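# Close and latch the door between two rooms

## Task

Push the door separating the two rooms fully shut so that it latches. At the end, no object other than the robot and the door may be even partly inside the area bounded by yellow floor tape (resting on the tape itself is allowed). The coffee table must be standing upright, and the robot must not have fallen or be left tilted. Anything that only stays in place because the robot is holding it does not count.

## Robot and tools

Robot: a Hello Robot Stretch 3 with a single arm. It has a two-wheel differential base (0.33 m long, 0.34 m wide), a mast carrying a lift, and a telescoping arm that sticks out to the robot's RIGHT side, ending in a wrist (yaw, pitch, roll) and a two-finger gripper. The head on top carries head_camera and nav_camera; wrist_camera rides on the gripper. The base cannot strafe, so moving the gripper forward or back means driving the base. Turning in place pivots about the point between the drive wheels, 0.05 m behind the front edge; with the arm pulled in and the wrist folded, the swept circle has radius 0.28 m, and an unfolded level wrist reaches beyond it.

Frames: the base frame has its origin on the floor between the drive wheels, x forward, y left, z up. hand_pose is reported in this frame, located where the closed fingertips meet; with all wrist joints at zero its x axis points up, y back along the arm toward the mast, z toward the rear. The odometry frame is the base frame as it was when the scene began. base_odometry uses wheel counts only, so slip shows as motion; heading runs -3.142 to 3.142, positive left.

Tool execute_actions: argument actions is a list holding exactly one action (or empty, which only returns state and pictures). An action may contain base, joints, or both, plus optional contact_limits; parts start together and may finish at different times. base takes exactly one key: translate_m is a relative straight drive in metres from the base's last reported position, forward positive, range -1 to 1; rotate_rad is a relative turn in place in radians, counter-clockwise (left) positive, range -3.2 to 3.2. joints is a single object of absolute targets by name: lift_m 0 to 1.1 m (arm height); arm_m 0 to 0.52 m (extension); wrist_yaw_rad -1.345 to 4.42 (0 along the arm, positive toward the front, 3.0 folded over the base); wrist_pitch_rad -1.57 to 0.451 (0 level, negative tips fingers down); wrist_roll_rad -2.911 to 2.911 (0 fingers side by side); gripper_m -0.089 to 0.179 (larger is wider; real fingertip gap is 0.007 m less when almost closed, 0.025 m less fully open, zero below 0.007); head_pan_rad -3.953 to 1.73 (0 forward, positive left, -1.57 looks along the arm); head_tilt_rad -1.53 to 0.419 (negative down). Done tolerances: lift/arm/gripper ±0.004, yaw/roll/head ±0.02, pitch ±0.05. Joints or base left out of an action may keep pushing toward an earlier target unseen. contact_limits accepts only arm_m: a motor_effort percent (1 to 100) at which the arm stops (contact_stop); smaller is gentler, too small stops immediately; it also caps holding force until the next action. cameras picks which images return (head_camera, nav_camera, wrist_camera, all; omitted or null gives all, [] none). Unknown keys or out-of-range values reject the whole call. One action lasts at most 15 s. If a result reports a stop, later motion calls in that same reply are skipped.

wait: seconds 0 to 10, commands nothing, returns state and images. zoom_image: camera plus region [x0, y0, x1, y1] in pixels of that camera's most recent full image, at most 504x504. finished_scene: pass the current scene number; irreversible, reports success and gives the next task. Replying with no tool call ends everything.

Result lines: base_status and joint_status give how each motion ended: done (for the base, the wheels turned the commanded amount even if slipping), off_target (stopped short, may still push), contact_stop, time_out or torque_fault (target dropped; it holds where it stopped unless slack or off). The arm and lift go slack after a contact stop until commanded again; a slack lift may sink under load or keep pressing. Base, wrist and head have no contact stop and will shove into obstacles. Wrist servos under prolonged strain shut off for 10 s (torque_fault). on_its_own describes uncommanded behaviour; its "held at" is a target, not a position. motor_effort is percent of maximum, positive toward larger joint values, peak in brackets; readings carry fixed bias and noise; a rest effort out of range suggests pushing or loading. Positive wheel effort drives forward. lidar_m: 12 distances in 30-degree sectors, first straight ahead, counting counter-clockwise (4th left, 7th rear, 10th right), plane 0.17 m above floor, 0.15 to 12 m, "-" nothing; misses glass, thin legs, and parts hidden by the robot (5th sector, and with low lift parts of 6th, 9th, 10th). wrist_depth_mm and head_depth_mm: 7x7 median depths, 45–1000 mm and 280–4000 mm, head grid in the sideways sent image. base_tilt in degrees, forward and right positive, with a few degrees of fixed bias. turned_by_wheels and turned_by_imu give turn since last result.

Speed: base is fast (0.30 m/s, 1.9 rad/s) only when stowed: lift_m under 0.30, arm_m under 0.03, wrist_yaw_rad over 2.54; otherwise 0.10 m/s and 0.63 rad/s.

Cautions: fold or unfold the wrist only with lift_m 0.32–0.95, wrist_pitch_rad -0.4, roll near 0; once folded the lift can go to 0.25. With yaw below -0.4 keep pitch at -0.5 or lower. Pushing an unyielding object with the gripper higher than about 0.45 m can tip the robot, more so with a raised contact limit or a repeated push. Don't drive while gripping or pushing something fixed; if snagged, reverse the last move in small steps, release contact, and lower lift to about 0.2 if leaning. Avoid slams, hard hits, drops and knocking items over or into the taped zone. The world keeps running while you compose replies; loose items may get nudged occasionally. Calibration: each camera has pinhole or fisheye intrinsics and a base-to-camera transform; expect small per-scene errors, larger for the wrist camera.

Each tool is called after "Call:" in YAML: its name, and indented under it one key for each argument.

## Session

Call:
execute_actions:
  actions: []

Scene clock: 0.00 s.
base_odometry: x=+0.000 y=+0.000 heading=+0.000 (m, m, rad; odometry frame)
turned_by_wheels: +0.000 (rad since the last result)
turned_by_imu: +0.000 (rad since the last result)
base_tilt: forward=+0.5 right=+0.2 (deg)
lidar_m: 1.21 2.07 1.41 1.38 1.14 0.92 0.91 0.99 0.87 0.86 0.94 1.20
head_depth_mm: 1109 1110 1115 1115 1118 1122 1123 / 1142 1143 1146 1149 1149 1148 1156 / 1181 1178 1172 1177 1181 1183 1182 / 1212 1213 1214 1212 1219 1217 1218 / 2069 2888 2879 2890 2861 2887 2389 / 2062 2903 2891 2892 2920 2953 2378 / 2081 2899 2912 2940 2939 2909 2390
base_status: not commanded
joint_positions: lift_m=+0.598 arm_m=-0.001 wrist_yaw_rad=+2.879 wrist_pitch_rad=-0.618 wrist_roll_rad=-0.007 gripper_m=+0.037 head_pan_rad=-0.007 head_tilt_rad=+0.008
joint_status: not commanded
motor_effort: left_wheel=+0 right_wheel=+0 lift_m=+25 arm_m=+0 wrist_yaw_rad=+0 wrist_pitch_rad=+4 wrist_roll_rad=+0 gripper_m=+1 head_pan_rad=-1 head_tilt_rad=+2 (%)
hand_pose: x=+0.0293 y=+0.0441 z=+0.5681 quat_wxyz=(+0.301, +0.693, +0.126, +0.642) (m; base frame)
wrist_depth_mm: - - - - - - - / - - - - - - - / - - - - - - - / 917 - 938 942 936 932 952 / 800 805 - 803 815 838 818 / 701 716 - 713 705 731 739 / 639 647 - 651 636 649 646
pictures: head_camera (sideways: a quarter turn clockwise sets it upright), nav_camera (sideways: a quarter turn counterclockwise sets it upright), wrist_camera
Images, in order (width x height): head_camera 896x504, nav_camera 672x504, wrist_camera 644x364.

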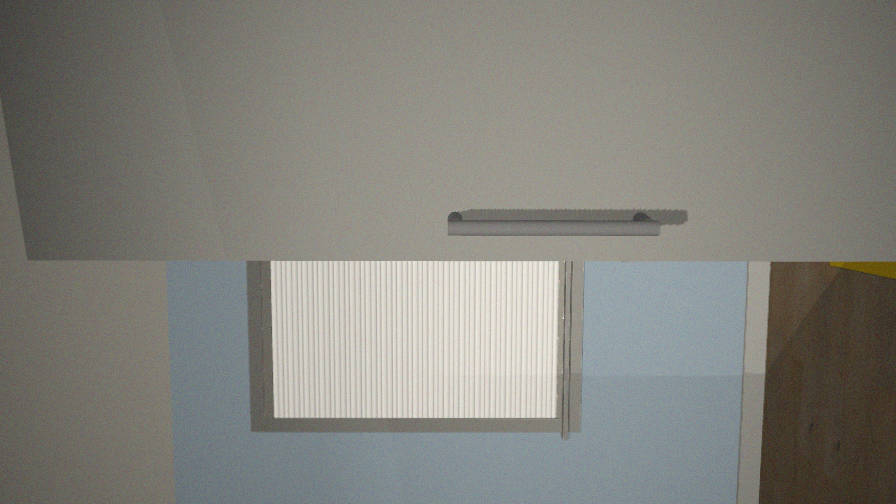

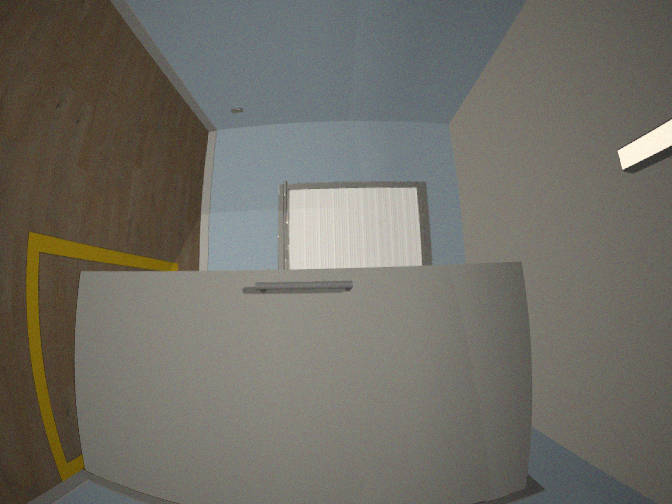

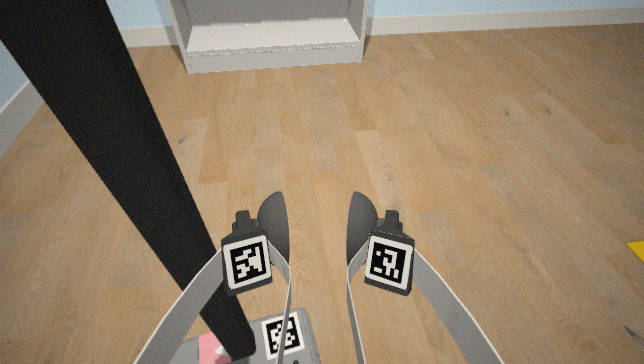

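Door ahead-right, hinge on right wall. Look behind it first.

Call:
execute_actions:
  actions:
    - {"base":{"rotate_rad":0.45},"joints":{"lift_m":0.28}}
  cameras: []

Call:
execute_actions:
  actions:
    - {"base":{"translate_m":1}}
  cameras: []

Call:
execute_actions:
  actions:
    - {"base":{"translate_m":0.6},"joints":{"head_pan_rad":-1.8,"head_tilt_rad":-0.7}}
  cameras: ["nav_camera"]

Scene clock: 16.83 s.
base_odometry: x=+0.000 y=+0.000 heading=+0.450 (m, m, rad; odometry frame)
turned_by_wheels: +0.450 (rad since the last result)
turned_by_imu: +0.455 (rad since the last result)
base_tilt: forward=+0.5 right=+0.2 (deg)
lidar_m: 2.21 1.41 1.38 1.21 0.93 0.91 0.96 0.88 0.86 0.91 1.20 1.21
head_depth_mm: 2071 2776 2778 2819 2794 2847 2405 / 2071 2916 2970 2943 2950 2919 2405 / 2070 3056 3105 3167 3128 3144 2378 / 2061 2958 3204 3125 3163 3143 2403 / 2068 2719 2730 2724 2729 2713 2367 / 2071 2357 2397 2369 2363 2379 2267 / 2007 2100 2095 2107 2099 2121 2083
base_status: done
joint_positions: lift_m=+0.280 arm_m=-0.001 wrist_yaw_rad=+2.879 wrist_pitch_rad=-0.618 wrist_roll_rad=-0.007 gripper_m=+0.037 head_pan_rad=-0.007 head_tilt_rad=+0.008
joint_status: all done
motor_effort: left_wheel=-2(7) right_wheel=+2(8) lift_m=+16(22) arm_m=+0(0) wrist_yaw_rad=+0(0) wrist_pitch_rad=+4(4) wrist_roll_rad=+0(0) gripper_m=+0(0) head_pan_rad=-1(2) head_tilt_rad=+2(3) (%)
hand_pose: x=+0.0293 y=+0.0441 z=+0.2510 quat_wxyz=(+0.301, +0.693, +0.126, +0.642) (m; base frame)
wrist_depth_mm: - 950 941 958 974 - - / - 737 741 746 744 760 772 / 592 - 606 619 624 632 626 / 505 - 532 527 526 529 528 / 460 - - 459 461 459 456 / - - - - 395 407 410 / - - - - 363 360 364
pictures: none
No camera images: the call's "cameras" was empty. Leave "cameras" out to get every camera's image.

Scene clock: 21.87 s.
base_odometry: x=+0.901 y=+0.435 heading=+0.450 (m, m, rad; odometry frame)
turned_by_wheels: +0.000 (rad since the last result)
turned_by_imu: +0.005 (rad since the last result)
base_tilt: forward=+0.5 right=+0.2 (deg)
lidar_m: 1.47 1.12 1.10 0.89 1.48 1.74 1.83 1.45 1.00 0.60 1.70 2.01
head_depth_mm: 1946 1975 1972 1966 1958 1962 1991 / 2027 2069 2084 2075 2075 2076 2085 / 2069 2210 2204 2206 2225 2215 2172 / 1971 2066 2082 2070 2082 2072 2120 / 1774 1771 1776 1774 1770 1791 1784 / 1542 1550 1555 1554 1557 1548 1553 / 1364 1373 1376 1373 1381 1386 1379
base_status: done
joint_positions: lift_m=+0.280 arm_m=-0.001 wrist_yaw_rad=+2.879 wrist_pitch_rad=-0.618 wrist_roll_rad=-0.007 gripper_m=+0.037 head_pan_rad=-0.007 head_tilt_rad=+0.008
joint_status: not commanded
motor_effort: left_wheel=-2(10) right_wheel=+2(9) lift_m=+16(15) arm_m=+0(0) wrist_yaw_rad=+0(1) wrist_pitch_rad=+4(4) wrist_roll_rad=+0(0) gripper_m=+0(0) head_pan_rad=+0(0) head_tilt_rad=+1(1) (%)
hand_pose: x=+0.0293 y=+0.0440 z=+0.2510 quat_wxyz=(+0.301, +0.693, +0.126, +0.642) (m; base frame)
wrist_depth_mm: - 909 873 954 956 900 857 / - 750 734 756 761 746 774 / 589 - 614 610 615 622 628 / 521 - 542 521 523 523 530 / 459 - - 463 452 460 460 / - - - - 395 406 406 / - - - - 361 362 365
pictures: none
No camera images: the call's "cameras" was empty. Leave "cameras" out to get every camera's image.

Scene clock: 25.50 s.
base_odometry: x=+1.441 y=+0.696 heading=+0.450 (m, m, rad; odometry frame)
turned_by_wheels: +0.000 (rad since the last result)
turned_by_imu: +0.003 (rad since the last result)
base_tilt: forward=+0.4 right=+0.2 (deg)
lidar_m: 1.01 0.78 0.76 0.81 1.13 2.23 2.33 1.79 0.75 1.64 1.55 1.52
head_depth_mm: 3439 3583 2577 1964 1281 1409 1225 / 3517 3617 2600 2021 1659 1347 1227 / 3651 3531 2568 2019 1655 1401 1217 / 3760 3538 2544 2005 1639 1397 1209 / 1700 1902 2111 1995 1636 1390 1210 / 1774 1988 1970 1965 1634 1390 1202 / 1826 2036 2280 1978 1635 1384 1200
base_status: done
joint_positions: lift_m=+0.280 arm_m=-0.001 wrist_yaw_rad=+2.879 wrist_pitch_rad=-0.618 wrist_roll_rad=-0.007 gripper_m=+0.037 head_pan_rad=-1.793 head_tilt_rad=-0.691
joint_status: all done
motor_effort: left_wheel=-1(11) right_wheel=+2(8) lift_m=+16(16) arm_m=+0(1) wrist_yaw_rad=+0(0) wrist_pitch_rad=+4(4) wrist_roll_rad=+0(0) gripper_m=+0(0) head_pan_rad=-4(32) head_tilt_rad=-4(40) (%)
hand_pose: x=+0.0293 y=+0.0440 z=+0.2510 quat_wxyz=(+0.301, +0.693, +0.126, +0.642) (m; base frame)
wrist_depth_mm: - 875 852 773 712 668 622 / - 745 750 741 750 711 667 / 596 - 603 613 614 619 631 / 508 - 543 519 521 525 534 / 455 - - 463 454 459 464 / - - - - 392 406 408 / - - - - 361 366 362
pictures: nav_camera (sideways: a quarter turn counterclockwise sets it upright)
camera_calibration (this result's frames):
nav_camera: T_world_to_cam=[[-0.182053, -0.618623, 0.764305, -0.952784], [-0.96366, 0.266784, -0.0136058, 0.0659658], [-0.195487, -0.739007, -0.644712, 0.799454], [0, 0, 0, 1]] pos_world=[0.0463941, -0.0162109, 1.24453]
Images, in order (width x height): nav_camera 672x504.

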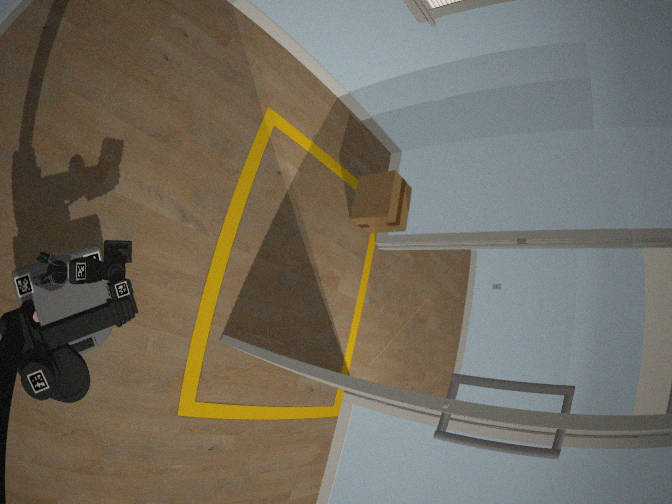

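Call:
execute_actions:
  actions:
    - {"base":{"rotate_rad":-1.83},"joints":{"head_pan_rad":0,"head_tilt_rad":-0.9}}
  cameras: []

Call:
execute_actions:
  actions:
    - {"base":{"translate_m":1}}
  cameras: []

Call:
execute_actions:
  actions:
    - {"base":{"translate_m":0.33}}
  cameras: []

Call:
execute_actions:
  actions:
    - {"base":{"rotate_rad":1.38}}
  cameras: ["nav_camera"]

Call:
execute_actions:
  actions:
    - {"base":{"translate_m":0.75}}
  cameras: ["nav_camera"]

Scene clock: 41.13 s.
base_odometry: x=+1.441 y=+0.696 heading=-1.380 (m, m, rad; odometry frame)
turned_by_wheels: -1.830 (rad since the last result)
turned_by_imu: -1.841 (rad since the last result)
base_tilt: forward=+0.4 right=+0.3 (deg)
lidar_m: 1.63 1.69 1.52 1.35 0.85 0.76 0.77 0.93 1.66 2.23 1.94 0.76
head_depth_mm: 2879 2347 1133 1583 1455 1282 1155 / 2958 2341 1940 1628 1419 1277 1146 / 2936 2305 1928 1645 1439 1269 1143 / 2885 2307 1918 1640 1438 1268 1140 / 1887 2107 1897 1633 1422 1262 1138 / 1848 1875 1900 1627 1417 1260 1129 / 1904 1887 1889 1621 1415 1257 1130
base_status: done
joint_positions: lift_m=+0.280 arm_m=-0.001 wrist_yaw_rad=+2.879 wrist_pitch_rad=-0.618 wrist_roll_rad=-0.007 gripper_m=+0.037 head_pan_rad=-0.007 head_tilt_rad=-0.889
joint_status: all done
motor_effort: left_wheel=+2(16) right_wheel=-1(7) lift_m=+16(16) arm_m=+0(0) wrist_yaw_rad=+0(0) wrist_pitch_rad=+4(4) wrist_roll_rad=+0(0) gripper_m=+0(0) head_pan_rad=+2(30) head_tilt_rad=-4(27) (%)
hand_pose: x=+0.0293 y=+0.0440 z=+0.2510 quat_wxyz=(+0.301, +0.693, +0.126, +0.642) (m; base frame)
wrist_depth_mm: - 937 946 944 945 - - / - 739 740 748 748 762 756 / 589 - 610 618 617 618 636 / 514 - 532 525 529 524 527 / 462 - - 460 456 457 461 / - - - - 393 405 411 / - - - - 361 366 365
pictures: none
No camera images: the call's "cameras" was empty. Leave "cameras" out to get every camera's image.

Scene clock: 46.17 s.
base_odometry: x=+1.630 y=-0.286 heading=-1.380 (m, m, rad; odometry frame)
turned_by_wheels: +0.000 (rad since the last result)
turned_by_imu: +0.005 (rad since the last result)
base_tilt: forward=+0.5 right=+0.2 (deg)
lidar_m: 0.81 0.67 1.19 1.19 1.45 1.70 1.71 0.41 0.40 0.42 0.57 3.02
head_depth_mm: 2730 2359 1927 1670 1449 1284 1149 / 2725 2337 1914 1653 1441 1273 1150 / 2825 2321 1934 1649 1428 1279 1142 / 2882 2303 1924 1640 1427 1267 1143 / 2712 2164 1368 1528 1422 1265 1136 / 824 960 1150 1342 1373 1263 1129 / 856 1010 1229 1262 1218 1253 1132
base_status: done
joint_positions: lift_m=+0.280 arm_m=-0.001 wrist_yaw_rad=+2.879 wrist_pitch_rad=-0.618 wrist_roll_rad=-0.007 gripper_m=+0.037 head_pan_rad=-0.007 head_tilt_rad=-0.890
joint_status: not commanded
motor_effort: left_wheel=+2(13) right_wheel=-1(6) lift_m=+16(16) arm_m=+0(0) wrist_yaw_rad=+1(0) wrist_pitch_rad=+4(4) wrist_roll_rad=+0(0) gripper_m=+0(0) head_pan_rad=+2(2) head_tilt_rad=-5(7) (%)
hand_pose: x=+0.0293 y=+0.0440 z=+0.2510 quat_wxyz=(+0.301, +0.693, +0.127, +0.642) (m; base frame)
wrist_depth_mm: - 933 944 965 964 - 556 / - 732 727 751 743 723 543 / 588 - 610 616 613 617 583 / 511 - 541 523 528 526 531 / 462 - - 461 463 463 459 / - - - - 391 407 409 / - - - - 358 361 365
pictures: none
No camera images: the call's "cameras" was empty. Leave "cameras" out to get every camera's image.

Scene clock: 49.00 s.
base_odometry: x=+1.693 y=-0.610 heading=-1.380 (m, m, rad; odometry frame)
turned_by_wheels: +0.000 (rad since the last result)
turned_by_imu: +0.002 (rad since the last result)
base_tilt: forward=+0.5 right=+0.2 (deg)
lidar_m: 0.58 0.39 0.41 1.08 1.31 2.01 2.02 0.59 0.57 0.59 0.81 2.73
head_depth_mm: 2499 2348 1961 1655 1445 1286 1152 / 2551 2358 1921 1645 1446 1282 1151 / 2613 2311 1925 1644 1440 1271 1142 / 2642 2299 1930 1639 1426 1270 1144 / 2584 2294 1862 1576 1349 1263 1137 / 553 619 714 873 1134 1221 1132 / 502 592 726 934 1130 1006 1114
base_status: done
joint_positions: lift_m=+0.280 arm_m=-0.001 wrist_yaw_rad=+2.879 wrist_pitch_rad=-0.618 wrist_roll_rad=-0.007 gripper_m=+0.037 head_pan_rad=-0.007 head_tilt_rad=-0.890
joint_status: not commanded
motor_effort: left_wheel=+1(14) right_wheel=+0(6) lift_m=+16(16) arm_m=-1(1) wrist_yaw_rad=+0(1) wrist_pitch_rad=+4(4) wrist_roll_rad=+0(0) gripper_m=+0(0) head_pan_rad=+2(2) head_tilt_rad=-5(5) (%)
hand_pose: x=+0.0293 y=+0.0440 z=+0.2509 quat_wxyz=(+0.301, +0.693, +0.127, +0.642) (m; base frame)
wrist_depth_mm: - 935 954 951 637 362 353 / - 731 743 738 625 403 394 / 595 - 609 610 576 460 479 / 520 - 536 528 528 518 516 / 461 - - 458 459 460 459 / - - - - 397 406 404 / - - - - 361 364 365
pictures: none
No camera images: the call's "cameras" was empty. Leave "cameras" out to get every camera's image.

Scene clock: 51.20 s.
base_odometry: x=+1.693 y=-0.610 heading=+0.000 (m, m, rad; odometry frame)
turned_by_wheels: +1.380 (rad since the last result)
turned_by_imu: +1.388 (rad since the last result)
base_tilt: forward=+0.5 right=+0.2 (deg)
lidar_m: 1.07 1.18 1.82 2.01 0.63 0.57 0.57 0.69 2.76 2.71 0.43 0.39
head_depth_mm: 955 1099 1301 1572 1129 1003 1133 / 968 1123 1320 1558 1161 1035 1131 / 975 1131 1338 1577 1444 1273 1148 / 990 1147 1363 1591 1432 1271 1145 / 1001 1164 1396 1591 1431 1264 1130 / 1016 1183 1413 1595 1408 1262 1133 / 1026 1209 1432 1610 1413 1259 1130
base_status: done
joint_positions: lift_m=+0.280 arm_m=-0.001 wrist_yaw_rad=+2.879 wrist_pitch_rad=-0.618 wrist_roll_rad=-0.007 gripper_m=+0.037 head_pan_rad=-0.007 head_tilt_rad=-0.890
joint_status: not commanded
motor_effort: left_wheel=-1(12) right_wheel=+2(10) lift_m=+16(16) arm_m=-1(1) wrist_yaw_rad=-1(0) wrist_pitch_rad=+4(4) wrist_roll_rad=+0(0) gripper_m=-1(0) head_pan_rad=+1(3) head_tilt_rad=-6(5) (%)
hand_pose: x=+0.0293 y=+0.0440 z=+0.2509 quat_wxyz=(+0.301, +0.693, +0.127, +0.642) (m; base frame)
wrist_depth_mm: - 934 932 968 979 - 931 / - 748 743 739 746 757 764 / 598 - 607 621 619 629 629 / 514 - 536 527 526 529 530 / 461 - - 460 463 456 462 / - - - - 393 407 408 / - - - - 359 362 361
pictures: nav_camera (sideways: a quarter turn counterclockwise sets it upright)
camera_calibration (this result's frames):
nav_camera: T_world_to_cam=[[0.781418, -0.0465874, 0.622267, -0.773564], [-0.0564213, -0.998399, -0.00389582, 0.047788], [0.621453, -0.0320649, -0.782795, 0.974055], [0, 0, 0, 1]] pos_world=[0.00184389, 0.0429061, 1.24404]
Images, in order (width x height): nav_camera 672x504.

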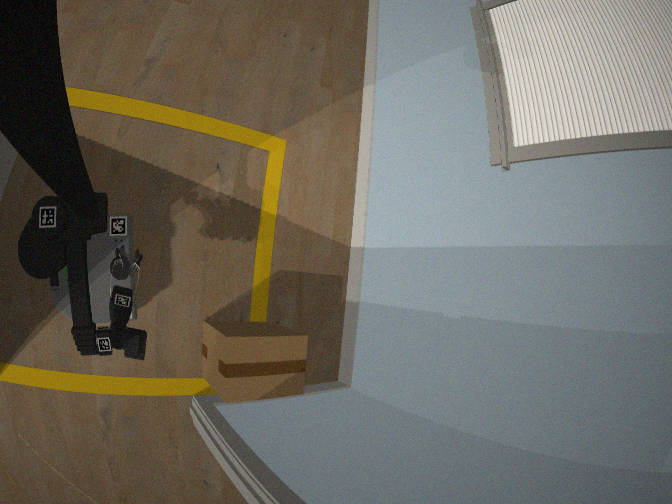

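Scene clock: 55.50 s.
base_odometry: x=+2.443 y=-0.610 heading=+0.000 (m, m, rad; odometry frame)
turned_by_wheels: +0.000 (rad since the last result)
turned_by_imu: +0.004 (rad since the last result)
base_tilt: forward=+0.5 right=+0.2 (deg)
lidar_m: 0.34 0.37 0.57 1.90 2.08 1.27 1.28 0.36 0.30 0.62 0.42 0.34
head_depth_mm: - 310 366 445 568 784 1118 / 287 315 372 455 582 811 1119 / 288 320 378 464 600 846 1121 / 290 324 385 474 615 879 1120 / 292 329 392 483 633 919 1134 / 293 334 399 494 651 950 1131 / 297 339 406 507 670 996 1127
base_status: done
joint_positions: lift_m=+0.280 arm_m=-0.001 wrist_yaw_rad=+2.879 wrist_pitch_rad=-0.618 wrist_roll_rad=-0.007 gripper_m=+0.037 head_pan_rad=-0.007 head_tilt_rad=-0.890
joint_status: not commanded
motor_effort: left_wheel=-2(10) right_wheel=+2(9) lift_m=+16(16) arm_m=-1(1) wrist_yaw_rad=+0(0) wrist_pitch_rad=+4(4) wrist_roll_rad=+0(0) gripper_m=+0(0) head_pan_rad=+1(3) head_tilt_rad=-6(5) (%)
hand_pose: x=+0.0293 y=+0.0440 z=+0.2509 quat_wxyz=(+0.301, +0.693, +0.127, +0.642) (m; base frame)
wrist_depth_mm: - 935 939 952 719 440 316 / - 725 726 748 692 451 321 / 595 - 614 611 619 459 326 / 513 - 541 520 530 449 330 / 457 - - 459 460 433 336 / - - - - 394 403 330 / - - - - 360 361 329
pictures: nav_camera (sideways: a quarter turn counterclockwise sets it upright)
camera_calibration (this result's frames):
nav_camera: T_world_to_cam=[[0.781455, -0.0465849, 0.62222, -0.773503], [-0.056418, -0.9984, -0.00389284, 0.0477841], [0.621406, -0.0320623, -0.782833, 0.974104], [0, 0, 0, 1]] pos_world=[0.00184026, 0.0429061, 1.24404]
Images, in order (width x height): nav_camera 672x504.

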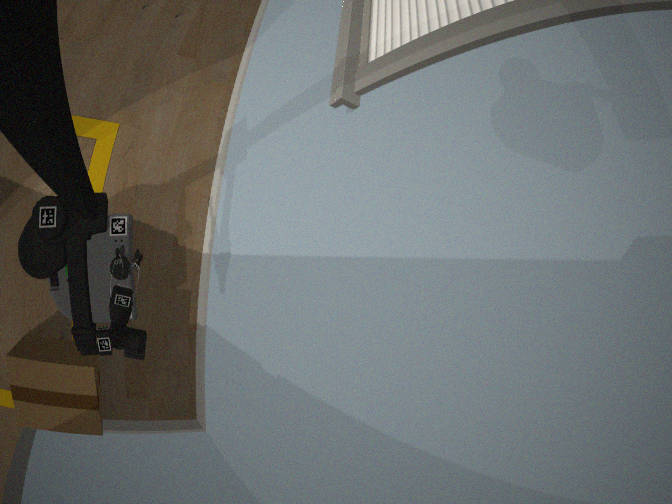

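Call:
execute_actions:
  actions:
    - {"base":{"translate_m":-0.65}}
  cameras: []

Call:
execute_actions:
  actions:
    - {"base":{"rotate_rad":-0.14},"joints":{"arm_m":0.09,"lift_m":0.24,"head_pan_rad":-0.8}}
  cameras: []

Call:
execute_actions:
  actions:
    - {"base":{"translate_m":0.55}}
  cameras: ["nav_camera"]

Scene clock: 63.53 s.
base_odometry: x=+1.793 y=-0.610 heading=+0.000 (m, m, rad; odometry frame)
turned_by_wheels: +0.000 (rad since the last result)
turned_by_imu: -0.002 (rad since the last result)
base_tilt: forward=+0.4 right=+0.2 (deg)
lidar_m: 0.98 1.07 1.65 2.00 0.74 0.66 0.66 0.80 2.77 0.55 0.31 0.32
head_depth_mm: 864 995 1172 1434 1453 1006 940 / 875 1010 1193 1459 1448 1038 1049 / 883 1028 1212 1496 1443 1281 1146 / 896 1043 1231 1524 1432 1269 1137 / 910 1052 1256 1524 1420 1261 1136 / 920 1071 1276 1539 1423 1259 1132 / 928 1085 1300 1546 1409 1257 1126
base_status: done
joint_positions: lift_m=+0.280 arm_m=-0.001 wrist_yaw_rad=+2.879 wrist_pitch_rad=-0.618 wrist_roll_rad=-0.007 gripper_m=+0.037 head_pan_rad=-0.007 head_tilt_rad=-0.890
joint_status: not commanded
motor_effort: left_wheel=-1(14) right_wheel=+2(5) lift_m=+16(16) arm_m=-1(1) wrist_yaw_rad=+0(0) wrist_pitch_rad=+4(4) wrist_roll_rad=+0(0) gripper_m=+0(0) head_pan_rad=+2(2) head_tilt_rad=-5(6) (%)
hand_pose: x=+0.0293 y=+0.0440 z=+0.2509 quat_wxyz=(+0.301, +0.693, +0.127, +0.642) (m; base frame)
wrist_depth_mm: - 951 950 940 976 - 895 / - 740 739 751 765 790 771 / 588 - 612 614 617 627 638 / 512 - 536 522 532 527 534 / 451 - - 457 464 457 459 / - - - - 395 404 403 / - - - - 361 363 365
pictures: none
No camera images: the call's "cameras" was empty. Leave "cameras" out to get every camera's image.

Scene clock: 65.43 s.
base_odometry: x=+1.793 y=-0.610 heading=-0.140 (m, m, rad; odometry frame)
turned_by_wheels: -0.140 (rad since the last result)
turned_by_imu: -0.141 (rad since the last result)
base_tilt: forward=+0.5 right=+0.2 (deg)
lidar_m: 0.97 1.02 1.40 2.00 2.08 0.66 0.66 0.74 2.85 2.76 0.35 0.32
head_depth_mm: 498 554 632 906 1440 1285 1153 / 545 613 699 813 1050 1284 1180 / 592 674 781 926 1112 1259 1145 / 648 746 879 1071 1174 1060 1142 / 715 837 1011 1267 1112 1010 1137 / 797 951 1186 1514 1110 1223 1131 / 904 1094 1298 1501 1410 1256 1126
base_status: done
joint_positions: lift_m=+0.240 arm_m=+0.090 wrist_yaw_rad=+2.879 wrist_pitch_rad=-0.619 wrist_roll_rad=-0.007 gripper_m=+0.037 head_pan_rad=-0.793 head_tilt_rad=-0.890
joint_status: all done
motor_effort: left_wheel=+2(12) right_wheel=-1(6) lift_m=+16(15) arm_m=+5(6) wrist_yaw_rad=+0(0) wrist_pitch_rad=+4(4) wrist_roll_rad=+0(0) gripper_m=+1(0) head_pan_rad=-3(31) head_tilt_rad=-4(5) (%)
hand_pose: x=+0.0293 y=-0.0465 z=+0.2109 quat_wxyz=(+0.301, +0.693, +0.127, +0.642) (m; base frame)
wrist_depth_mm: 840 870 859 858 874 879 789 / 657 657 675 674 677 680 692 / 560 - - 552 562 563 566 / - - - 470 470 475 477 / - - - - 411 413 414 / - - - - 354 363 366 / - - - - 325 326 328
pictures: none
No camera images: the call's "cameras" was empty. Leave "cameras" out to get every camera's image.

Scene clock: 71.90 s.
base_odometry: x=+2.337 y=-0.687 heading=-0.141 (m, m, rad; odometry frame)
turned_by_wheels: -0.001 (rad since the last result)
turned_by_imu: -0.725 (rad since the last result)
base_tilt: forward=+0.4 right=+0.1 (deg)
lidar_m: 0.21 0.55 0.55 0.67 1.29 2.05 1.13 1.09 1.13 0.17 0.16 0.16
head_depth_mm: 408 473 556 668 1431 1284 1149 / 411 476 565 693 870 1258 1186 / 413 478 568 700 903 1092 907 / 415 482 572 704 917 990 900 / 417 485 576 710 925 989 900 / 420 488 582 717 937 1203 1086 / 422 491 587 724 945 1211 1127
base_status: translate_m off_target (by the wheels' count: +0.5498 of +0.5500)
joint_positions: lift_m=+0.240 arm_m=+0.090 wrist_yaw_rad=+2.881 wrist_pitch_rad=-0.638 wrist_roll_rad=+0.000 gripper_m=+0.037 head_pan_rad=-0.793 head_tilt_rad=-0.890
joint_status: not commanded
on_its_own: right_wheel is at rest, and its effort (+42) is outside its rest range (-18 to +18)
motor_effort: left_wheel=+4(9) right_wheel=+42(41) lift_m=+16(16) arm_m=+1(6) wrist_yaw_rad=-2(12) wrist_pitch_rad=+10(10) wrist_roll_rad=-5(29) gripper_m=+0(0) head_pan_rad=-3(4) head_tilt_rad=-5(6) (%)
hand_pose: x=+0.0280 y=-0.0500 z=+0.2071 quat_wxyz=(+0.307, +0.694, +0.133, +0.637) (m; base frame)
wrist_depth_mm: 796 816 775 695 600 529 465 / 632 633 629 647 624 562 497 / 545 - - 535 539 542 229 / - - - 461 465 460 165 / - - - - 404 385 129 / - - - - 348 224 106 / - - - - 320 145 90
pictures: nav_camera (sideways: a quarter turn counterclockwise sets it upright)
camera_calibration (this result's frames):
nav_camera: T_world_to_cam=[[0.519198, -0.585899, 0.622219, -0.771903], [-0.746363, -0.665528, -0.00389278, 0.0519927], [0.416385, -0.46238, -0.782833, 0.975356], [0, 0, 0, 1]] pos_world=[0.0334518, 0.0333311, 1.24404]
Images, in order (width x height): nav_camera 672x504.

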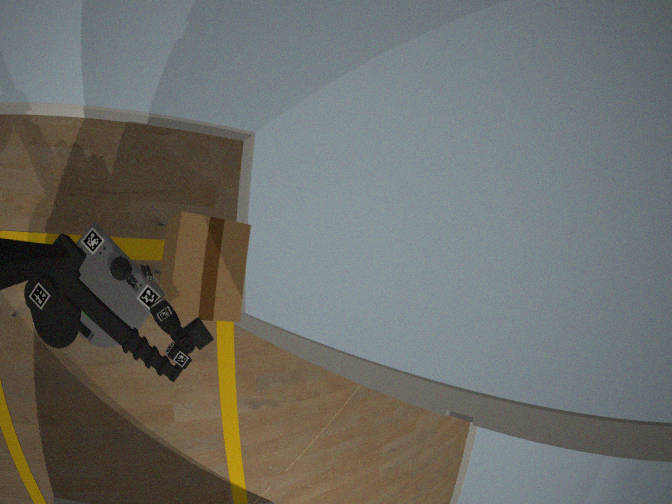

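Call:
execute_actions:
  actions:
    - {"base":{"translate_m":-0.2},"joints":{"arm_m":0,"lift_m":0.28}}
  cameras: []

Call:
execute_actions:
  actions:
    - {"base":{"rotate_rad":1.5}}
  cameras: []

Call:
execute_actions:
  actions:
    - {"base":{"translate_m":-0.42}}
  cameras: []

Call:
execute_actions:
  actions:
    - {"base":{"rotate_rad":-0.78},"joints":{"head_pan_rad":0}}
  cameras: ["nav_camera"]

Scene clock: 82.23 s.
base_odometry: x=+2.139 y=-0.659 heading=-0.141 (m, m, rad; odometry frame)
turned_by_wheels: +0.000 (rad since the last result)
turned_by_imu: +0.000 (rad since the last result)
base_tilt: forward=+0.5 right=+0.2 (deg)
lidar_m: 0.36 0.70 0.71 0.86 1.64 1.92 2.33 0.91 0.95 3.16 0.29 0.28
head_depth_mm: 2679 2347 1963 1653 1443 1277 1150 / 2567 2268 1922 1648 1438 1277 1148 / 524 606 744 1541 1411 1278 1164 / 539 626 745 912 1145 1226 1139 / 543 629 748 919 1110 990 1112 / 543 634 753 930 1088 989 1116 / 547 636 759 940 1183 998 1129
base_status: done
joint_positions: lift_m=+0.280 arm_m=+0.000 wrist_yaw_rad=+2.881 wrist_pitch_rad=-0.621 wrist_roll_rad=-0.003 gripper_m=+0.037 head_pan_rad=-0.793 head_tilt_rad=-0.890
joint_status: all done
motor_effort: left_wheel=+2(10) right_wheel=+0(38) lift_m=+34(35) arm_m=-5(7) wrist_yaw_rad=-2(2) wrist_pitch_rad=+4(10) wrist_roll_rad=-2(5) gripper_m=+0(0) head_pan_rad=-3(4) head_tilt_rad=-5(4) (%)
hand_pose: x=+0.0288 y=+0.0425 z=+0.2496 quat_wxyz=(+0.302, +0.694, +0.127, +0.641) (m; base frame)
wrist_depth_mm: - 930 885 792 681 592 529 / - 727 728 751 706 646 568 / 609 - 604 614 615 618 599 / 511 - 532 522 525 527 528 / 464 - - 462 455 459 451 / - - - - 393 401 404 / - - - - 359 360 360
pictures: none
No camera images: the call's "cameras" was empty. Leave "cameras" out to get every camera's image.

Scene clock: 84.57 s.
base_odometry: x=+2.139 y=-0.659 heading=+1.359 (m, m, rad; odometry frame)
turned_by_wheels: +1.500 (rad since the last result)
turned_by_imu: +1.509 (rad since the last result)
base_tilt: forward=+0.4 right=+0.2 (deg)
lidar_m: 0.81 1.42 1.91 2.22 0.91 0.93 1.26 0.59 0.28 0.34 0.70 0.70
head_depth_mm: 637 738 881 1086 1385 1285 915 / 632 735 875 1087 1366 1281 1126 / 633 737 875 1079 1360 1272 1164 / 632 732 871 1073 1352 1270 1141 / 632 730 868 1070 1358 1261 1132 / 629 729 865 1065 1347 1262 1131 / 626 728 863 1059 1337 1256 1130
base_status: done
joint_positions: lift_m=+0.280 arm_m=+0.000 wrist_yaw_rad=+2.881 wrist_pitch_rad=-0.621 wrist_roll_rad=-0.003 gripper_m=+0.037 head_pan_rad=-0.793 head_tilt_rad=-0.890
joint_status: not commanded
motor_effort: left_wheel=-1(11) right_wheel=+2(11) lift_m=+34(33) arm_m=-5(6) wrist_yaw_rad=-2(2) wrist_pitch_rad=+5(5) wrist_roll_rad=-2(2) gripper_m=+0(0) head_pan_rad=-4(2) head_tilt_rad=-5(5) (%)
hand_pose: x=+0.0288 y=+0.0425 z=+0.2496 quat_wxyz=(+0.302, +0.694, +0.127, +0.641) (m; base frame)
wrist_depth_mm: - 924 946 939 971 953 - / - 731 742 732 737 755 753 / 597 - 614 611 617 615 618 / 513 - 535 520 514 522 525 / 457 - - 467 450 457 460 / - - - - 388 401 405 / - - - - 359 362 361
pictures: none
No camera images: the call's "cameras" was empty. Leave "cameras" out to get every camera's image.

Scene clock: 87.70 s.
base_odometry: x=+2.051 y=-1.070 heading=+1.359 (m, m, rad; odometry frame)
turned_by_wheels: +0.000 (rad since the last result)
turned_by_imu: -0.002 (rad since the last result)
base_tilt: forward=+0.4 right=+0.1 (deg)
lidar_m: 1.15 2.02 2.21 0.72 0.68 0.69 2.92 2.54 0.44 0.35 0.32 0.32
head_depth_mm: 888 901 901 903 897 896 1042 / 919 1073 1213 1273 1178 1172 1124 / 919 1069 1273 1537 1122 991 1144 / 919 1063 1262 1541 1136 1008 1132 / 918 1060 1260 1532 1428 1261 1135 / 906 1058 1254 1524 1419 1265 1136 / 909 1051 1253 1523 1413 1260 1131
base_status: done
joint_positions: lift_m=+0.280 arm_m=+0.000 wrist_yaw_rad=+2.881 wrist_pitch_rad=-0.621 wrist_roll_rad=-0.003 gripper_m=+0.037 head_pan_rad=-0.793 head_tilt_rad=-0.890
joint_status: not commanded
motor_effort: left_wheel=-1(13) right_wheel=+2(7) lift_m=+33(33) arm_m=-5(5) wrist_yaw_rad=-1(1) wrist_pitch_rad=+4(5) wrist_roll_rad=-2(2) gripper_m=+0(0) head_pan_rad=-4(3) head_tilt_rad=-5(5) (%)
hand_pose: x=+0.0288 y=+0.0425 z=+0.2496 quat_wxyz=(+0.302, +0.694, +0.127, +0.641) (m; base frame)
wrist_depth_mm: - 654 791 954 947 945 - / - 702 744 745 735 748 757 / 582 - 606 615 615 615 628 / 516 - 538 520 521 524 530 / 457 - - 462 455 457 457 / - - - - 396 404 403 / - - - - 360 360 360
pictures: none
No camera images: the call's "cameras" was empty. Leave "cameras" out to get every camera's image.

Scene clock: 89.37 s.
base_odometry: x=+2.051 y=-1.070 heading=+0.579 (m, m, rad; odometry frame)
turned_by_wheels: -0.780 (rad since the last result)
turned_by_imu: -0.785 (rad since the last result)
base_tilt: forward=+0.4 right=+0.1 (deg)
lidar_m: 0.32 1.04 1.43 2.20 0.82 0.68 0.68 0.76 2.64 2.54 0.38 0.32
head_depth_mm: 882 907 907 903 899 893 989 / 914 1063 1200 1281 1185 1173 1116 / 913 1057 1261 1534 1124 997 1126 / 911 1060 1260 1542 1133 1005 1125 / 911 1064 1256 1529 1421 1273 1134 / 910 1055 1254 1523 1417 1255 1130 / 907 1052 1253 1526 1408 1258 1128
base_status: done
joint_positions: lift_m=+0.280 arm_m=+0.000 wrist_yaw_rad=+2.881 wrist_pitch_rad=-0.621 wrist_roll_rad=-0.003 gripper_m=+0.037 head_pan_rad=-0.007 head_tilt_rad=-0.890
joint_status: all done
motor_effort: left_wheel=+2(14) right_wheel=+0(7) lift_m=+33(34) arm_m=-5(6) wrist_yaw_rad=-2(2) wrist_pitch_rad=+5(5) wrist_roll_rad=-2(2) gripper_m=+0(0) head_pan_rad=+2(31) head_tilt_rad=-6(5) (%)
hand_pose: x=+0.0288 y=+0.0425 z=+0.2496 quat_wxyz=(+0.302, +0.694, +0.127, +0.641) (m; base frame)
wrist_depth_mm: - 929 936 950 939 944 847 / - 734 753 757 746 754 751 / 603 - 604 614 614 614 621 / 510 - 530 521 521 525 527 / 461 - - 460 456 457 458 / - - - - 391 400 319 / - - - - 358 361 324
pictures: nav_camera (sideways: a quarter turn counterclockwise sets it upright)
camera_calibration (this result's frames):
nav_camera: T_world_to_cam=[[0.781444, -0.0467841, 0.622219, -0.773502], [-0.0566726, -0.998385, -0.00389278, 0.0477856], [0.621397, -0.0322208, -0.782833, 0.974105], [0, 0, 0, 1]] pos_world=[0.00185114, 0.0429072, 1.24404]
Images, in order (width x height): nav_camera 672x504.

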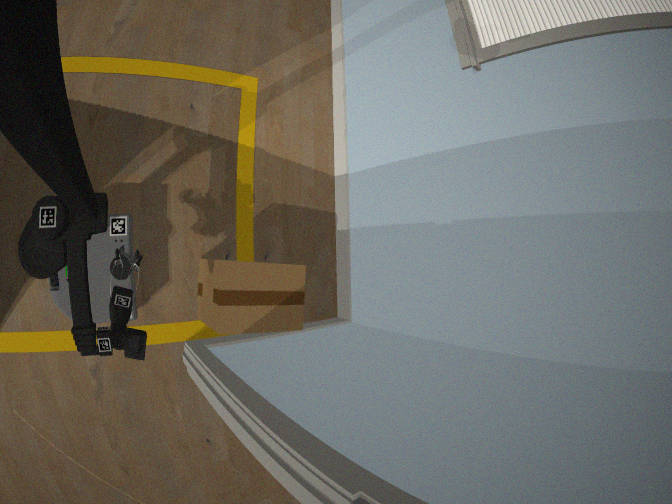

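Call:
execute_actions:
  actions:
    - {"base":{"rotate_rad":0.1}}
  cameras: []

Call:
execute_actions:
  actions:
    - {"base":{"translate_m":0.52},"joints":{"head_tilt_rad":-1.2}}
  cameras: ["nav_camera"]

Scene clock: 93.37 s.
base_odometry: x=+2.051 y=-1.070 heading=+0.679 (m, m, rad; odometry frame)
turned_by_wheels: +0.100 (rad since the last result)
turned_by_imu: +0.101 (rad since the last result)
base_tilt: forward=+0.5 right=+0.2 (deg)
lidar_m: 0.32 1.07 1.60 2.20 0.77 0.68 0.68 0.80 2.58 2.55 0.38 0.32
head_depth_mm: 890 1034 1158 1125 1065 1006 986 / 901 1043 1233 1462 1294 1037 1129 / 911 1047 1248 1530 1122 993 1115 / 914 1062 1256 1539 1401 1026 1124 / 922 1069 1277 1534 1428 1264 1137 / 926 1078 1292 1538 1421 1258 1136 / 937 1090 1298 1542 1416 1253 1125
base_status: done
joint_positions: lift_m=+0.280 arm_m=+0.000 wrist_yaw_rad=+2.881 wrist_pitch_rad=-0.621 wrist_roll_rad=-0.003 gripper_m=+0.037 head_pan_rad=-0.007 head_tilt_rad=-0.890
joint_status: not commanded
motor_effort: left_wheel=-1(11) right_wheel=+2(7) lift_m=+33(33) arm_m=-5(5) wrist_yaw_rad=-1(1) wrist_pitch_rad=+5(4) wrist_roll_rad=-2(2) gripper_m=+0(1) head_pan_rad=+2(2) head_tilt_rad=-5(5) (%)
hand_pose: x=+0.0288 y=+0.0425 z=+0.2496 quat_wxyz=(+0.302, +0.694, +0.127, +0.641) (m; base frame)
wrist_depth_mm: - 940 937 940 969 940 859 / - 729 730 739 752 760 752 / 596 - 607 604 618 613 624 / 517 - 533 516 518 522 525 / 456 - - 464 456 453 458 / - - - - 392 401 406 / - - - - 357 363 325
pictures: none
No camera images: the call's "cameras" was empty. Leave "cameras" out to get every camera's image.

Scene clock: 96.70 s.
base_odometry: x=+2.456 y=-0.743 heading=+0.679 (m, m, rad; odometry frame)
turned_by_wheels: +0.000 (rad since the last result)
turned_by_imu: -0.309 (rad since the last result)
base_tilt: forward=+0.5 right=+0.2 (deg)
lidar_m: 0.16 0.54 0.64 1.21 2.21 1.18 1.13 1.17 0.35 0.23 0.15 -
head_depth_mm: 584 631 679 736 800 877 952 / 623 754 880 973 999 1052 1125 / 606 761 1022 1254 998 955 - / 590 736 980 1300 1001 948 - / 574 714 934 1316 1267 1211 - / 561 693 901 1262 1268 1193 - / 547 672 867 1224 1261 1180 1134
base_status: done
joint_positions: lift_m=+0.280 arm_m=+0.000 wrist_yaw_rad=+2.880 wrist_pitch_rad=-0.620 wrist_roll_rad=-0.003 gripper_m=+0.037 head_pan_rad=-0.006 head_tilt_rad=-1.187
joint_status: all done
on_its_own: left_wheel is at rest, and its effort (+20) is outside its rest range (-18 to +18)
motor_effort: left_wheel=+20(27) right_wheel=+14(61) lift_m=+32(33) arm_m=-5(5) wrist_yaw_rad=-1(1) wrist_pitch_rad=+4(5) wrist_roll_rad=-2(2) gripper_m=+0(0) head_pan_rad=+2(2) head_tilt_rad=-7(31) (%)
hand_pose: x=+0.0291 y=+0.0426 z=+0.2498 quat_wxyz=(+0.302, +0.694, +0.127, +0.641) (m; base frame)
wrist_depth_mm: - 945 939 885 703 526 418 / - 721 748 753 697 558 437 / 599 - 608 607 611 572 455 / 510 - 530 518 530 524 469 / 459 - - 457 450 458 448 / - - - - 395 117 117 / - - - - 116 105 105
pictures: nav_camera (sideways: a quarter turn counterclockwise sets it upright)
camera_calibration (this result's frames):
nav_camera: T_world_to_cam=[[0.929419, -0.0465284, 0.366082, -0.44075], [-0.0542375, -0.99847, 0.010796, 0.028649], [0.365019, -0.0298893, -0.93052, 1.16761], [0, 0, 0, 1]] pos_world=[-0.0150039, 0.0429968, 1.24752]
Images, in order (width x height): nav_camera 672x504.

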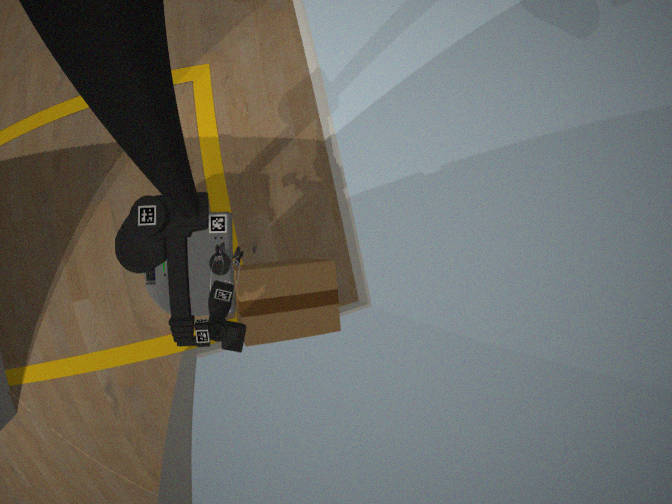

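Call:
execute_actions:
  actions:
    - {"base":{"translate_m":0.06}}
  cameras: []

Call:
execute_actions:
  actions:
    - {"base":{"translate_m":-0.45}}
  cameras: ["nav_camera"]

Call:
execute_actions:
  actions:
    - {"base":{"rotate_rad":2.1}}
  cameras: []

Call:
execute_actions:
  actions:
    - {"base":{"translate_m":1}}
  cameras: []

Call:
execute_actions:
  actions:
    - {"base":{"rotate_rad":1.3}}
  cameras: []

Call:
execute_actions:
  actions:
    - {"base":{"translate_m":0.95}}
  cameras: []

Call:
execute_actions:
  actions:
    - {"base":{"rotate_rad":2.35}}
  cameras: []

Call:
execute_actions:
  actions:
    - {"base":{"translate_m":0.6},"joints":{"lift_m":0.31}}
  cameras: []

Call:
execute_actions:
  actions:
    - {"base":{"translate_m":0.8}}
  cameras: ["nav_camera"]

Scene clock: 109.40 s.
base_odometry: x=+2.502 y=-0.706 heading=+0.679 (m, m, rad; odometry frame)
turned_by_wheels: +0.000 (rad since the last result)
turned_by_imu: -0.001 (rad since the last result)
base_tilt: forward=+0.5 right=+0.1 (deg)
lidar_m: 0.16 0.48 0.57 1.07 2.22 1.24 1.19 1.23 0.33 0.30 0.15 -
head_depth_mm: 542 605 653 706 769 841 930 / 549 695 829 931 989 1009 1115 / 535 673 903 1154 999 958 - / 522 651 867 1157 999 953 - / 508 633 829 1206 1270 1208 - / 495 613 795 1144 1263 1202 - / 484 594 766 1079 1262 1182 1129
base_status: done
joint_positions: lift_m=+0.280 arm_m=+0.000 wrist_yaw_rad=+2.880 wrist_pitch_rad=-0.620 wrist_roll_rad=-0.003 gripper_m=+0.037 head_pan_rad=-0.006 head_tilt_rad=-1.187
joint_status: not commanded
motor_effort: left_wheel=+18(35) right_wheel=+14(27) lift_m=+32(33) arm_m=-5(5) wrist_yaw_rad=+0(1) wrist_pitch_rad=+4(4) wrist_roll_rad=-2(2) gripper_m=+0(0) head_pan_rad=+2(2) head_tilt_rad=-8(7) (%)
hand_pose: x=+0.0291 y=+0.0426 z=+0.2498 quat_wxyz=(+0.302, +0.694, +0.127, +0.641) (m; base frame)
wrist_depth_mm: - 928 926 857 626 467 370 / - 726 737 728 653 493 394 / 599 - 608 612 609 510 410 / 511 - 535 517 523 511 422 / 455 - - 454 455 460 137 / - - - - 393 117 117 / - - - - 116 105 105
pictures: none
No camera images: the call's "cameras" was empty. Leave "cameras" out to get every camera's image.

Scene clock: 112.63 s.
base_odometry: x=+2.152 y=-0.988 heading=+0.679 (m, m, rad; odometry frame)
turned_by_wheels: +0.000 (rad since the last result)
turned_by_imu: -0.002 (rad since the last result)
base_tilt: forward=+0.5 right=+0.2 (deg)
lidar_m: 0.50 0.92 1.10 2.05 2.14 0.78 0.74 0.77 2.93 2.62 0.41 0.47
head_depth_mm: 736 794 853 925 1079 1212 1135 / 917 1002 1098 1196 1262 1214 1142 / 1073 1242 1151 1327 1282 1214 - / 1045 1259 1157 1332 1272 1211 - / 1015 1267 1460 1361 1269 1210 - / 993 1218 1438 1357 1263 1198 - / 968 1186 1420 1352 1256 1181 1134
base_status: done
joint_positions: lift_m=+0.280 arm_m=+0.000 wrist_yaw_rad=+2.880 wrist_pitch_rad=-0.620 wrist_roll_rad=-0.003 gripper_m=+0.037 head_pan_rad=-0.006 head_tilt_rad=-1.187
joint_status: not commanded
motor_effort: left_wheel=+1(12) right_wheel=+0(9) lift_m=+32(33) arm_m=-5(5) wrist_yaw_rad=+0(0) wrist_pitch_rad=+4(4) wrist_roll_rad=-2(2) gripper_m=+0(0) head_pan_rad=+3(1) head_tilt_rad=-7(6) (%)
hand_pose: x=+0.0291 y=+0.0426 z=+0.2498 quat_wxyz=(+0.302, +0.694, +0.127, +0.641) (m; base frame)
wrist_depth_mm: - 921 946 945 957 854 711 / - 733 732 744 735 768 700 / 600 - 608 610 614 617 618 / 517 - 527 520 528 529 531 / 457 - - 461 456 456 463 / - - - - 391 403 402 / - - - - 361 360 361
pictures: nav_camera (sideways: a quarter turn counterclockwise sets it upright)
camera_calibration (this result's frames):
nav_camera: T_world_to_cam=[[0.929416, -0.0465366, 0.366088, -0.440758], [-0.0542465, -0.998469, 0.0107956, 0.0286495], [0.365025, -0.0298926, -0.930518, 1.1676], [0, 0, 0, 1]] pos_world=[-0.0150031, 0.0429969, 1.24752]
Images, in order (width x height): nav_camera 672x504.

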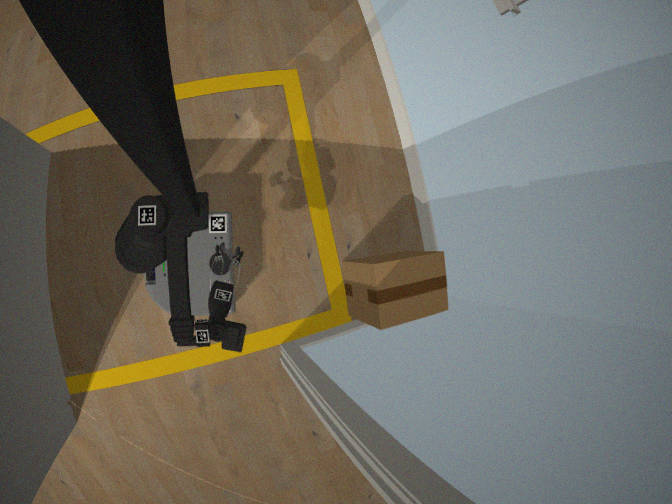

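Scene clock: 115.23 s.
base_odometry: x=+2.152 y=-0.988 heading=+2.779 (m, m, rad; odometry frame)
turned_by_wheels: +2.100 (rad since the last result)
turned_by_imu: +2.114 (rad since the last result)
base_tilt: forward=+0.4 right=+0.2 (deg)
lidar_m: 2.13 0.78 0.74 0.77 2.93 2.62 0.41 0.47 0.50 0.92 1.10 2.04
head_depth_mm: 1765 1627 1495 1383 1289 1207 1135 / 1773 1606 1482 1382 1285 1219 1143 / 1751 1604 1479 1376 1284 1214 - / 1728 1595 1466 1359 1278 1218 - / 1724 1585 1466 1356 1275 1216 - / 1723 1573 1454 1349 1264 1200 - / 1700 1569 1446 1352 1264 1180 1141
base_status: done
joint_positions: lift_m=+0.280 arm_m=+0.000 wrist_yaw_rad=+2.880 wrist_pitch_rad=-0.620 wrist_roll_rad=-0.003 gripper_m=+0.037 head_pan_rad=-0.006 head_tilt_rad=-1.187
joint_status: not commanded
motor_effort: left_wheel=+0(12) right_wheel=+2(10) lift_m=+32(33) arm_m=-5(5) wrist_yaw_rad=-1(1) wrist_pitch_rad=+5(4) wrist_roll_rad=-3(2) gripper_m=+0(0) head_pan_rad=+2(1) head_tilt_rad=-7(7) (%)
hand_pose: x=+0.0291 y=+0.0426 z=+0.2498 quat_wxyz=(+0.302, +0.694, +0.127, +0.641) (m; base frame)
wrist_depth_mm: - 857 788 756 712 671 655 / - 732 727 747 761 721 725 / 598 - 605 610 621 613 616 / 513 - 536 525 523 528 531 / 460 - - 459 455 453 461 / - - - - 393 403 402 / - - - - 360 365 361
pictures: none
No camera images: the call's "cameras" was empty. Leave "cameras" out to get every camera's image.

Scene clock: 120.27 s.
base_odometry: x=+1.217 y=-0.633 heading=+2.779 (m, m, rad; odometry frame)
turned_by_wheels: +0.000 (rad since the last result)
turned_by_imu: +0.005 (rad since the last result)
base_tilt: forward=+0.5 right=+0.1 (deg)
lidar_m: 1.18 1.43 2.15 2.42 0.64 0.96 1.40 1.33 1.23 1.24 1.33 1.18
head_depth_mm: 1235 1495 1490 1375 1295 1205 1138 / 1279 1537 1479 1383 1292 1212 1140 / 1320 1565 1478 1370 1276 1213 - / 1373 1571 1472 1365 1275 1222 - / 1423 1585 1470 1374 1271 1211 - / 1484 1580 1458 1357 1275 1197 - / 1548 1577 1456 1340 1267 1186 1125
base_status: done
joint_positions: lift_m=+0.280 arm_m=+0.000 wrist_yaw_rad=+2.880 wrist_pitch_rad=-0.620 wrist_roll_rad=-0.003 gripper_m=+0.037 head_pan_rad=-0.006 head_tilt_rad=-1.187
joint_status: not commanded
motor_effort: left_wheel=-1(10) right_wheel=+2(9) lift_m=+33(33) arm_m=-5(5) wrist_yaw_rad=+0(1) wrist_pitch_rad=+4(5) wrist_roll_rad=-2(2) gripper_m=+0(0) head_pan_rad=+1(1) head_tilt_rad=-7(7) (%)
hand_pose: x=+0.0291 y=+0.0426 z=+0.2498 quat_wxyz=(+0.302, +0.694, +0.127, +0.641) (m; base frame)
wrist_depth_mm: - 940 935 951 981 - - / - 748 742 741 755 756 753 / 505 - 612 610 618 612 624 / 513 - 533 517 524 522 528 / 460 - - 459 451 455 451 / - - - - 395 404 404 / - - - - 359 361 360
pictures: none
No camera images: the call's "cameras" was empty. Leave "cameras" out to get every camera's image.

Scene clock: 122.27 s.
base_odometry: x=+1.217 y=-0.633 heading=-2.204 (m, m, rad; odometry frame)
turned_by_wheels: +1.300 (rad since the last result)
turned_by_imu: +1.308 (rad since the last result)
base_tilt: forward=+0.5 right=+0.2 (deg)
lidar_m: 2.52 0.47 0.50 3.54 1.39 1.26 1.23 1.30 1.21 1.18 1.25 1.48
head_depth_mm: 1780 1617 1493 1390 1291 1209 1133 / 1763 1604 1487 1380 1283 1210 1133 / 1759 1604 1476 1371 1289 1211 - / 1730 1606 1474 1370 1271 1212 - / 1740 1586 1460 1351 1266 1210 - / 1718 1569 1448 1359 1262 1194 - / 1706 1572 1452 1352 1255 1179 1134
base_status: done
joint_positions: lift_m=+0.280 arm_m=+0.000 wrist_yaw_rad=+2.880 wrist_pitch_rad=-0.620 wrist_roll_rad=-0.003 gripper_m=+0.037 head_pan_rad=-0.006 head_tilt_rad=-1.187
joint_status: not commanded
motor_effort: left_wheel=-1(12) right_wheel=+2(10) lift_m=+33(33) arm_m=-5(5) wrist_yaw_rad=+0(0) wrist_pitch_rad=+4(4) wrist_roll_rad=-2(2) gripper_m=+0(0) head_pan_rad=+1(2) head_tilt_rad=-8(7) (%)
hand_pose: x=+0.0291 y=+0.0426 z=+0.2498 quat_wxyz=(+0.302, +0.694, +0.127, +0.641) (m; base frame)
wrist_depth_mm: - 930 939 948 674 871 - / - 742 742 748 684 721 767 / 607 - 602 611 592 621 629 / 517 - 534 527 519 530 526 / 460 - - 461 456 459 460 / - - - - 392 403 406 / - - - - 360 361 362
pictures: none
No camera images: the call's "cameras" was empty. Leave "cameras" out to get every camera's image.

Scene clock: 127.20 s.
base_odometry: x=+0.655 y=-1.399 heading=-2.205 (m, m, rad; odometry frame)
turned_by_wheels: +0.000 (rad since the last result)
turned_by_imu: +0.004 (rad since the last result)
base_tilt: forward=+0.5 right=+0.2 (deg)
lidar_m: 1.58 1.66 1.32 1.28 0.74 0.65 2.17 1.66 1.26 0.96 1.24 1.37
head_depth_mm: 1706 1626 1483 1387 1287 1206 1136 / 1691 1602 1490 1382 1293 1214 1140 / 1704 1607 1477 1376 1282 1219 - / 1696 1583 1469 1359 1279 1206 - / 1684 1590 1457 1358 1271 1215 - / 1675 1574 1461 1354 1273 1196 - / 1696 1574 1439 1343 1257 1181 1131
base_status: done
joint_positions: lift_m=+0.280 arm_m=+0.000 wrist_yaw_rad=+2.880 wrist_pitch_rad=-0.620 wrist_roll_rad=-0.003 gripper_m=+0.037 head_pan_rad=-0.006 head_tilt_rad=-1.187
joint_status: not commanded
motor_effort: left_wheel=-2(10) right_wheel=+2(8) lift_m=+33(33) arm_m=-5(5) wrist_yaw_rad=+0(1) wrist_pitch_rad=+4(4) wrist_roll_rad=-2(2) gripper_m=+1(0) head_pan_rad=+2(1) head_tilt_rad=-6(7) (%)
hand_pose: x=+0.0291 y=+0.0426 z=+0.2498 quat_wxyz=(+0.302, +0.694, +0.127, +0.641) (m; base frame)
wrist_depth_mm: - 940 928 933 959 - - / - 735 723 748 747 759 763 / 604 - 616 617 620 625 629 / 513 - 532 517 526 527 531 / 463 - - 455 457 457 459 / - - - - 391 407 403 / - - - - 359 360 363
pictures: none
No camera images: the call's "cameras" was empty. Leave "cameras" out to get every camera's image.

Scene clock: 130.00 s.
base_odometry: x=+0.655 y=-1.399 heading=+0.145 (m, m, rad; odometry frame)
turned_by_wheels: +2.350 (rad since the last result)
turned_by_imu: +2.366 (rad since the last result)
base_tilt: forward=+0.5 right=+0.2 (deg)
lidar_m: 0.65 0.65 2.18 1.40 1.23 0.96 1.37 1.58 1.58 1.46 1.29 0.92
head_depth_mm: 1089 1486 1484 1385 1286 1212 1140 / 984 1299 1493 1385 1284 1217 1141 / 904 1155 1452 1374 1280 1217 - / 833 1045 1407 1369 1280 1222 - / 770 949 1231 1362 1269 1218 - / 719 872 1201 1358 1264 1193 - / 692 1547 1450 1347 1258 1186 1126
base_status: done
joint_positions: lift_m=+0.280 arm_m=+0.000 wrist_yaw_rad=+2.880 wrist_pitch_rad=-0.620 wrist_roll_rad=-0.003 gripper_m=+0.037 head_pan_rad=-0.006 head_tilt_rad=-1.187
joint_status: not commanded
motor_effort: left_wheel=-2(12) right_wheel=+2(11) lift_m=+32(32) arm_m=-5(5) wrist_yaw_rad=-1(1) wrist_pitch_rad=+4(4) wrist_roll_rad=-2(2) gripper_m=+1(0) head_pan_rad=+1(2) head_tilt_rad=-7(7) (%)
hand_pose: x=+0.0291 y=+0.0426 z=+0.2498 quat_wxyz=(+0.302, +0.694, +0.127, +0.641) (m; base frame)
wrist_depth_mm: - 917 950 971 962 - - / - 736 727 745 751 755 756 / 598 - 602 608 619 622 615 / 513 - 534 522 529 524 523 / 458 - - 459 455 456 457 / - - - - 394 401 406 / - - - - 359 363 361
pictures: none
No camera images: the call's "cameras" was empty. Leave "cameras" out to get every camera's image.

Scene clock: 137.53 s.
base_odometry: x=+1.248 y=-1.312 heading=+0.145 (m, m, rad; odometry frame)
turned_by_wheels: +0.000 (rad since the last result)
turned_by_imu: +0.004 (rad since the last result)
base_tilt: forward=+0.5 right=+0.2 (deg)
lidar_m: 0.16 0.15 0.16 1.85 1.64 1.50 1.88 2.01 1.66 1.00 0.59 0.21
head_depth_mm: - 308 423 893 1286 1207 1132 / - - 358 642 1275 1216 1140 / - - 327 501 1242 1218 - / - - 301 410 832 1218 - / - - - 348 609 1194 - / - - - 319 482 992 - / - - - 302 399 1148 1129
base_status: done
joint_positions: lift_m=+0.310 arm_m=+0.000 wrist_yaw_rad=+2.880 wrist_pitch_rad=-0.620 wrist_roll_rad=-0.003 gripper_m=+0.037 head_pan_rad=-0.005 head_tilt_rad=-1.188
joint_status: all done
motor_effort: left_wheel=+0(51) right_wheel=+1(7) lift_m=+33(35) arm_m=-5(5) wrist_yaw_rad=-1(1) wrist_pitch_rad=+4(5) wrist_roll_rad=-2(2) gripper_m=+0(0) head_pan_rad=+1(1) head_tilt_rad=-7(6) (%)
hand_pose: x=+0.0291 y=+0.0426 z=+0.2798 quat_wxyz=(+0.302, +0.694, +0.127, +0.641) (m; base frame)
wrist_depth_mm: - - - 223 176 146 124 / - 790 786 251 195 158 133 / 644 - 658 288 215 172 143 / 557 - 558 338 242 188 154 / 480 494 - 396 257 207 167 / - - - 423 333 233 182 / - - - - 372 251 201
pictures: none
No camera images: the call's "cameras" was empty. Leave "cameras" out to get every camera's image.

Scene clock: 146.70 s.
base_odometry: x=+2.040 y=-1.196 heading=+0.145 (m, m, rad; odometry frame)
turned_by_wheels: +0.000 (rad since the last result)
turned_by_imu: +0.006 (rad since the last result)
base_tilt: forward=+0.5 right=+0.2 (deg)
lidar_m: 0.16 0.22 1.15 1.37 2.17 2.18 2.26 2.60 0.54 0.21 0.16 0.15
head_depth_mm: - - - - 351 615 1132 / - - - 305 416 709 1136 / - - - 323 506 1025 - / - - - 363 650 1209 - / - - 306 432 905 1208 - / - - 332 531 1240 1195 - / - 291 376 785 1263 1176 1133
base_status: done
joint_positions: lift_m=+0.310 arm_m=+0.000 wrist_yaw_rad=+2.876 wrist_pitch_rad=-0.622 wrist_roll_rad=-0.004 gripper_m=+0.037 head_pan_rad=-0.005 head_tilt_rad=-1.188
joint_status: not commanded
motor_effort: left_wheel=+0(62) right_wheel=+1(24) lift_m=+32(33) arm_m=-5(5) wrist_yaw_rad=+2(11) wrist_pitch_rad=+5(5) wrist_roll_rad=-2(3) gripper_m=+1(5) head_pan_rad=+2(3) head_tilt_rad=-7(7) (%)
hand_pose: x=+0.0297 y=+0.0422 z=+0.2795 quat_wxyz=(+0.304, +0.694, +0.126, +0.640) (m; base frame)
wrist_depth_mm: - - - - - 922 203 / - 780 796 808 789 750 194 / 640 - 643 664 661 324 185 / 552 - 544 561 557 299 177 / 480 488 - 490 491 277 169 / - - - 432 411 258 161 / - - - - 387 223 154
pictures: nav_camera (sideways: a quarter turn counterclockwise sets it upright)
camera_calibration (this result's frames):
nav_camera: T_world_to_cam=[[0.929765, -0.0460744, 0.365258, -0.43968], [-0.0537385, -0.998496, 0.0108389, 0.02859], [0.36421, -0.0297061, -0.930843, 1.16803], [0, 0, 0, 1]] pos_world=[-0.0150731, 0.0429867, 1.24754]
Images, in order (width x height): nav_camera 672x504.

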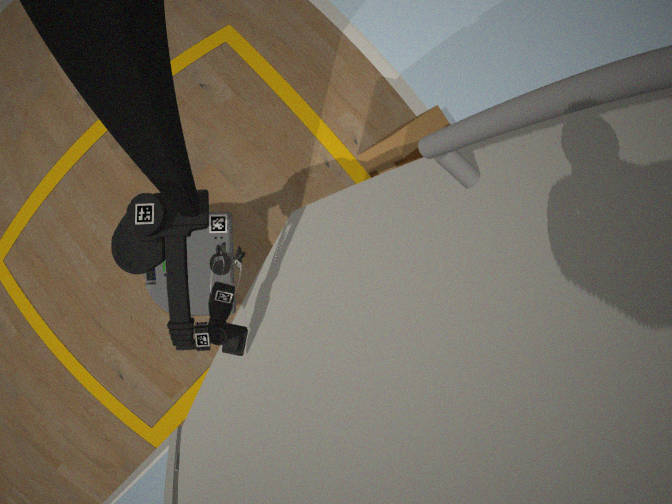

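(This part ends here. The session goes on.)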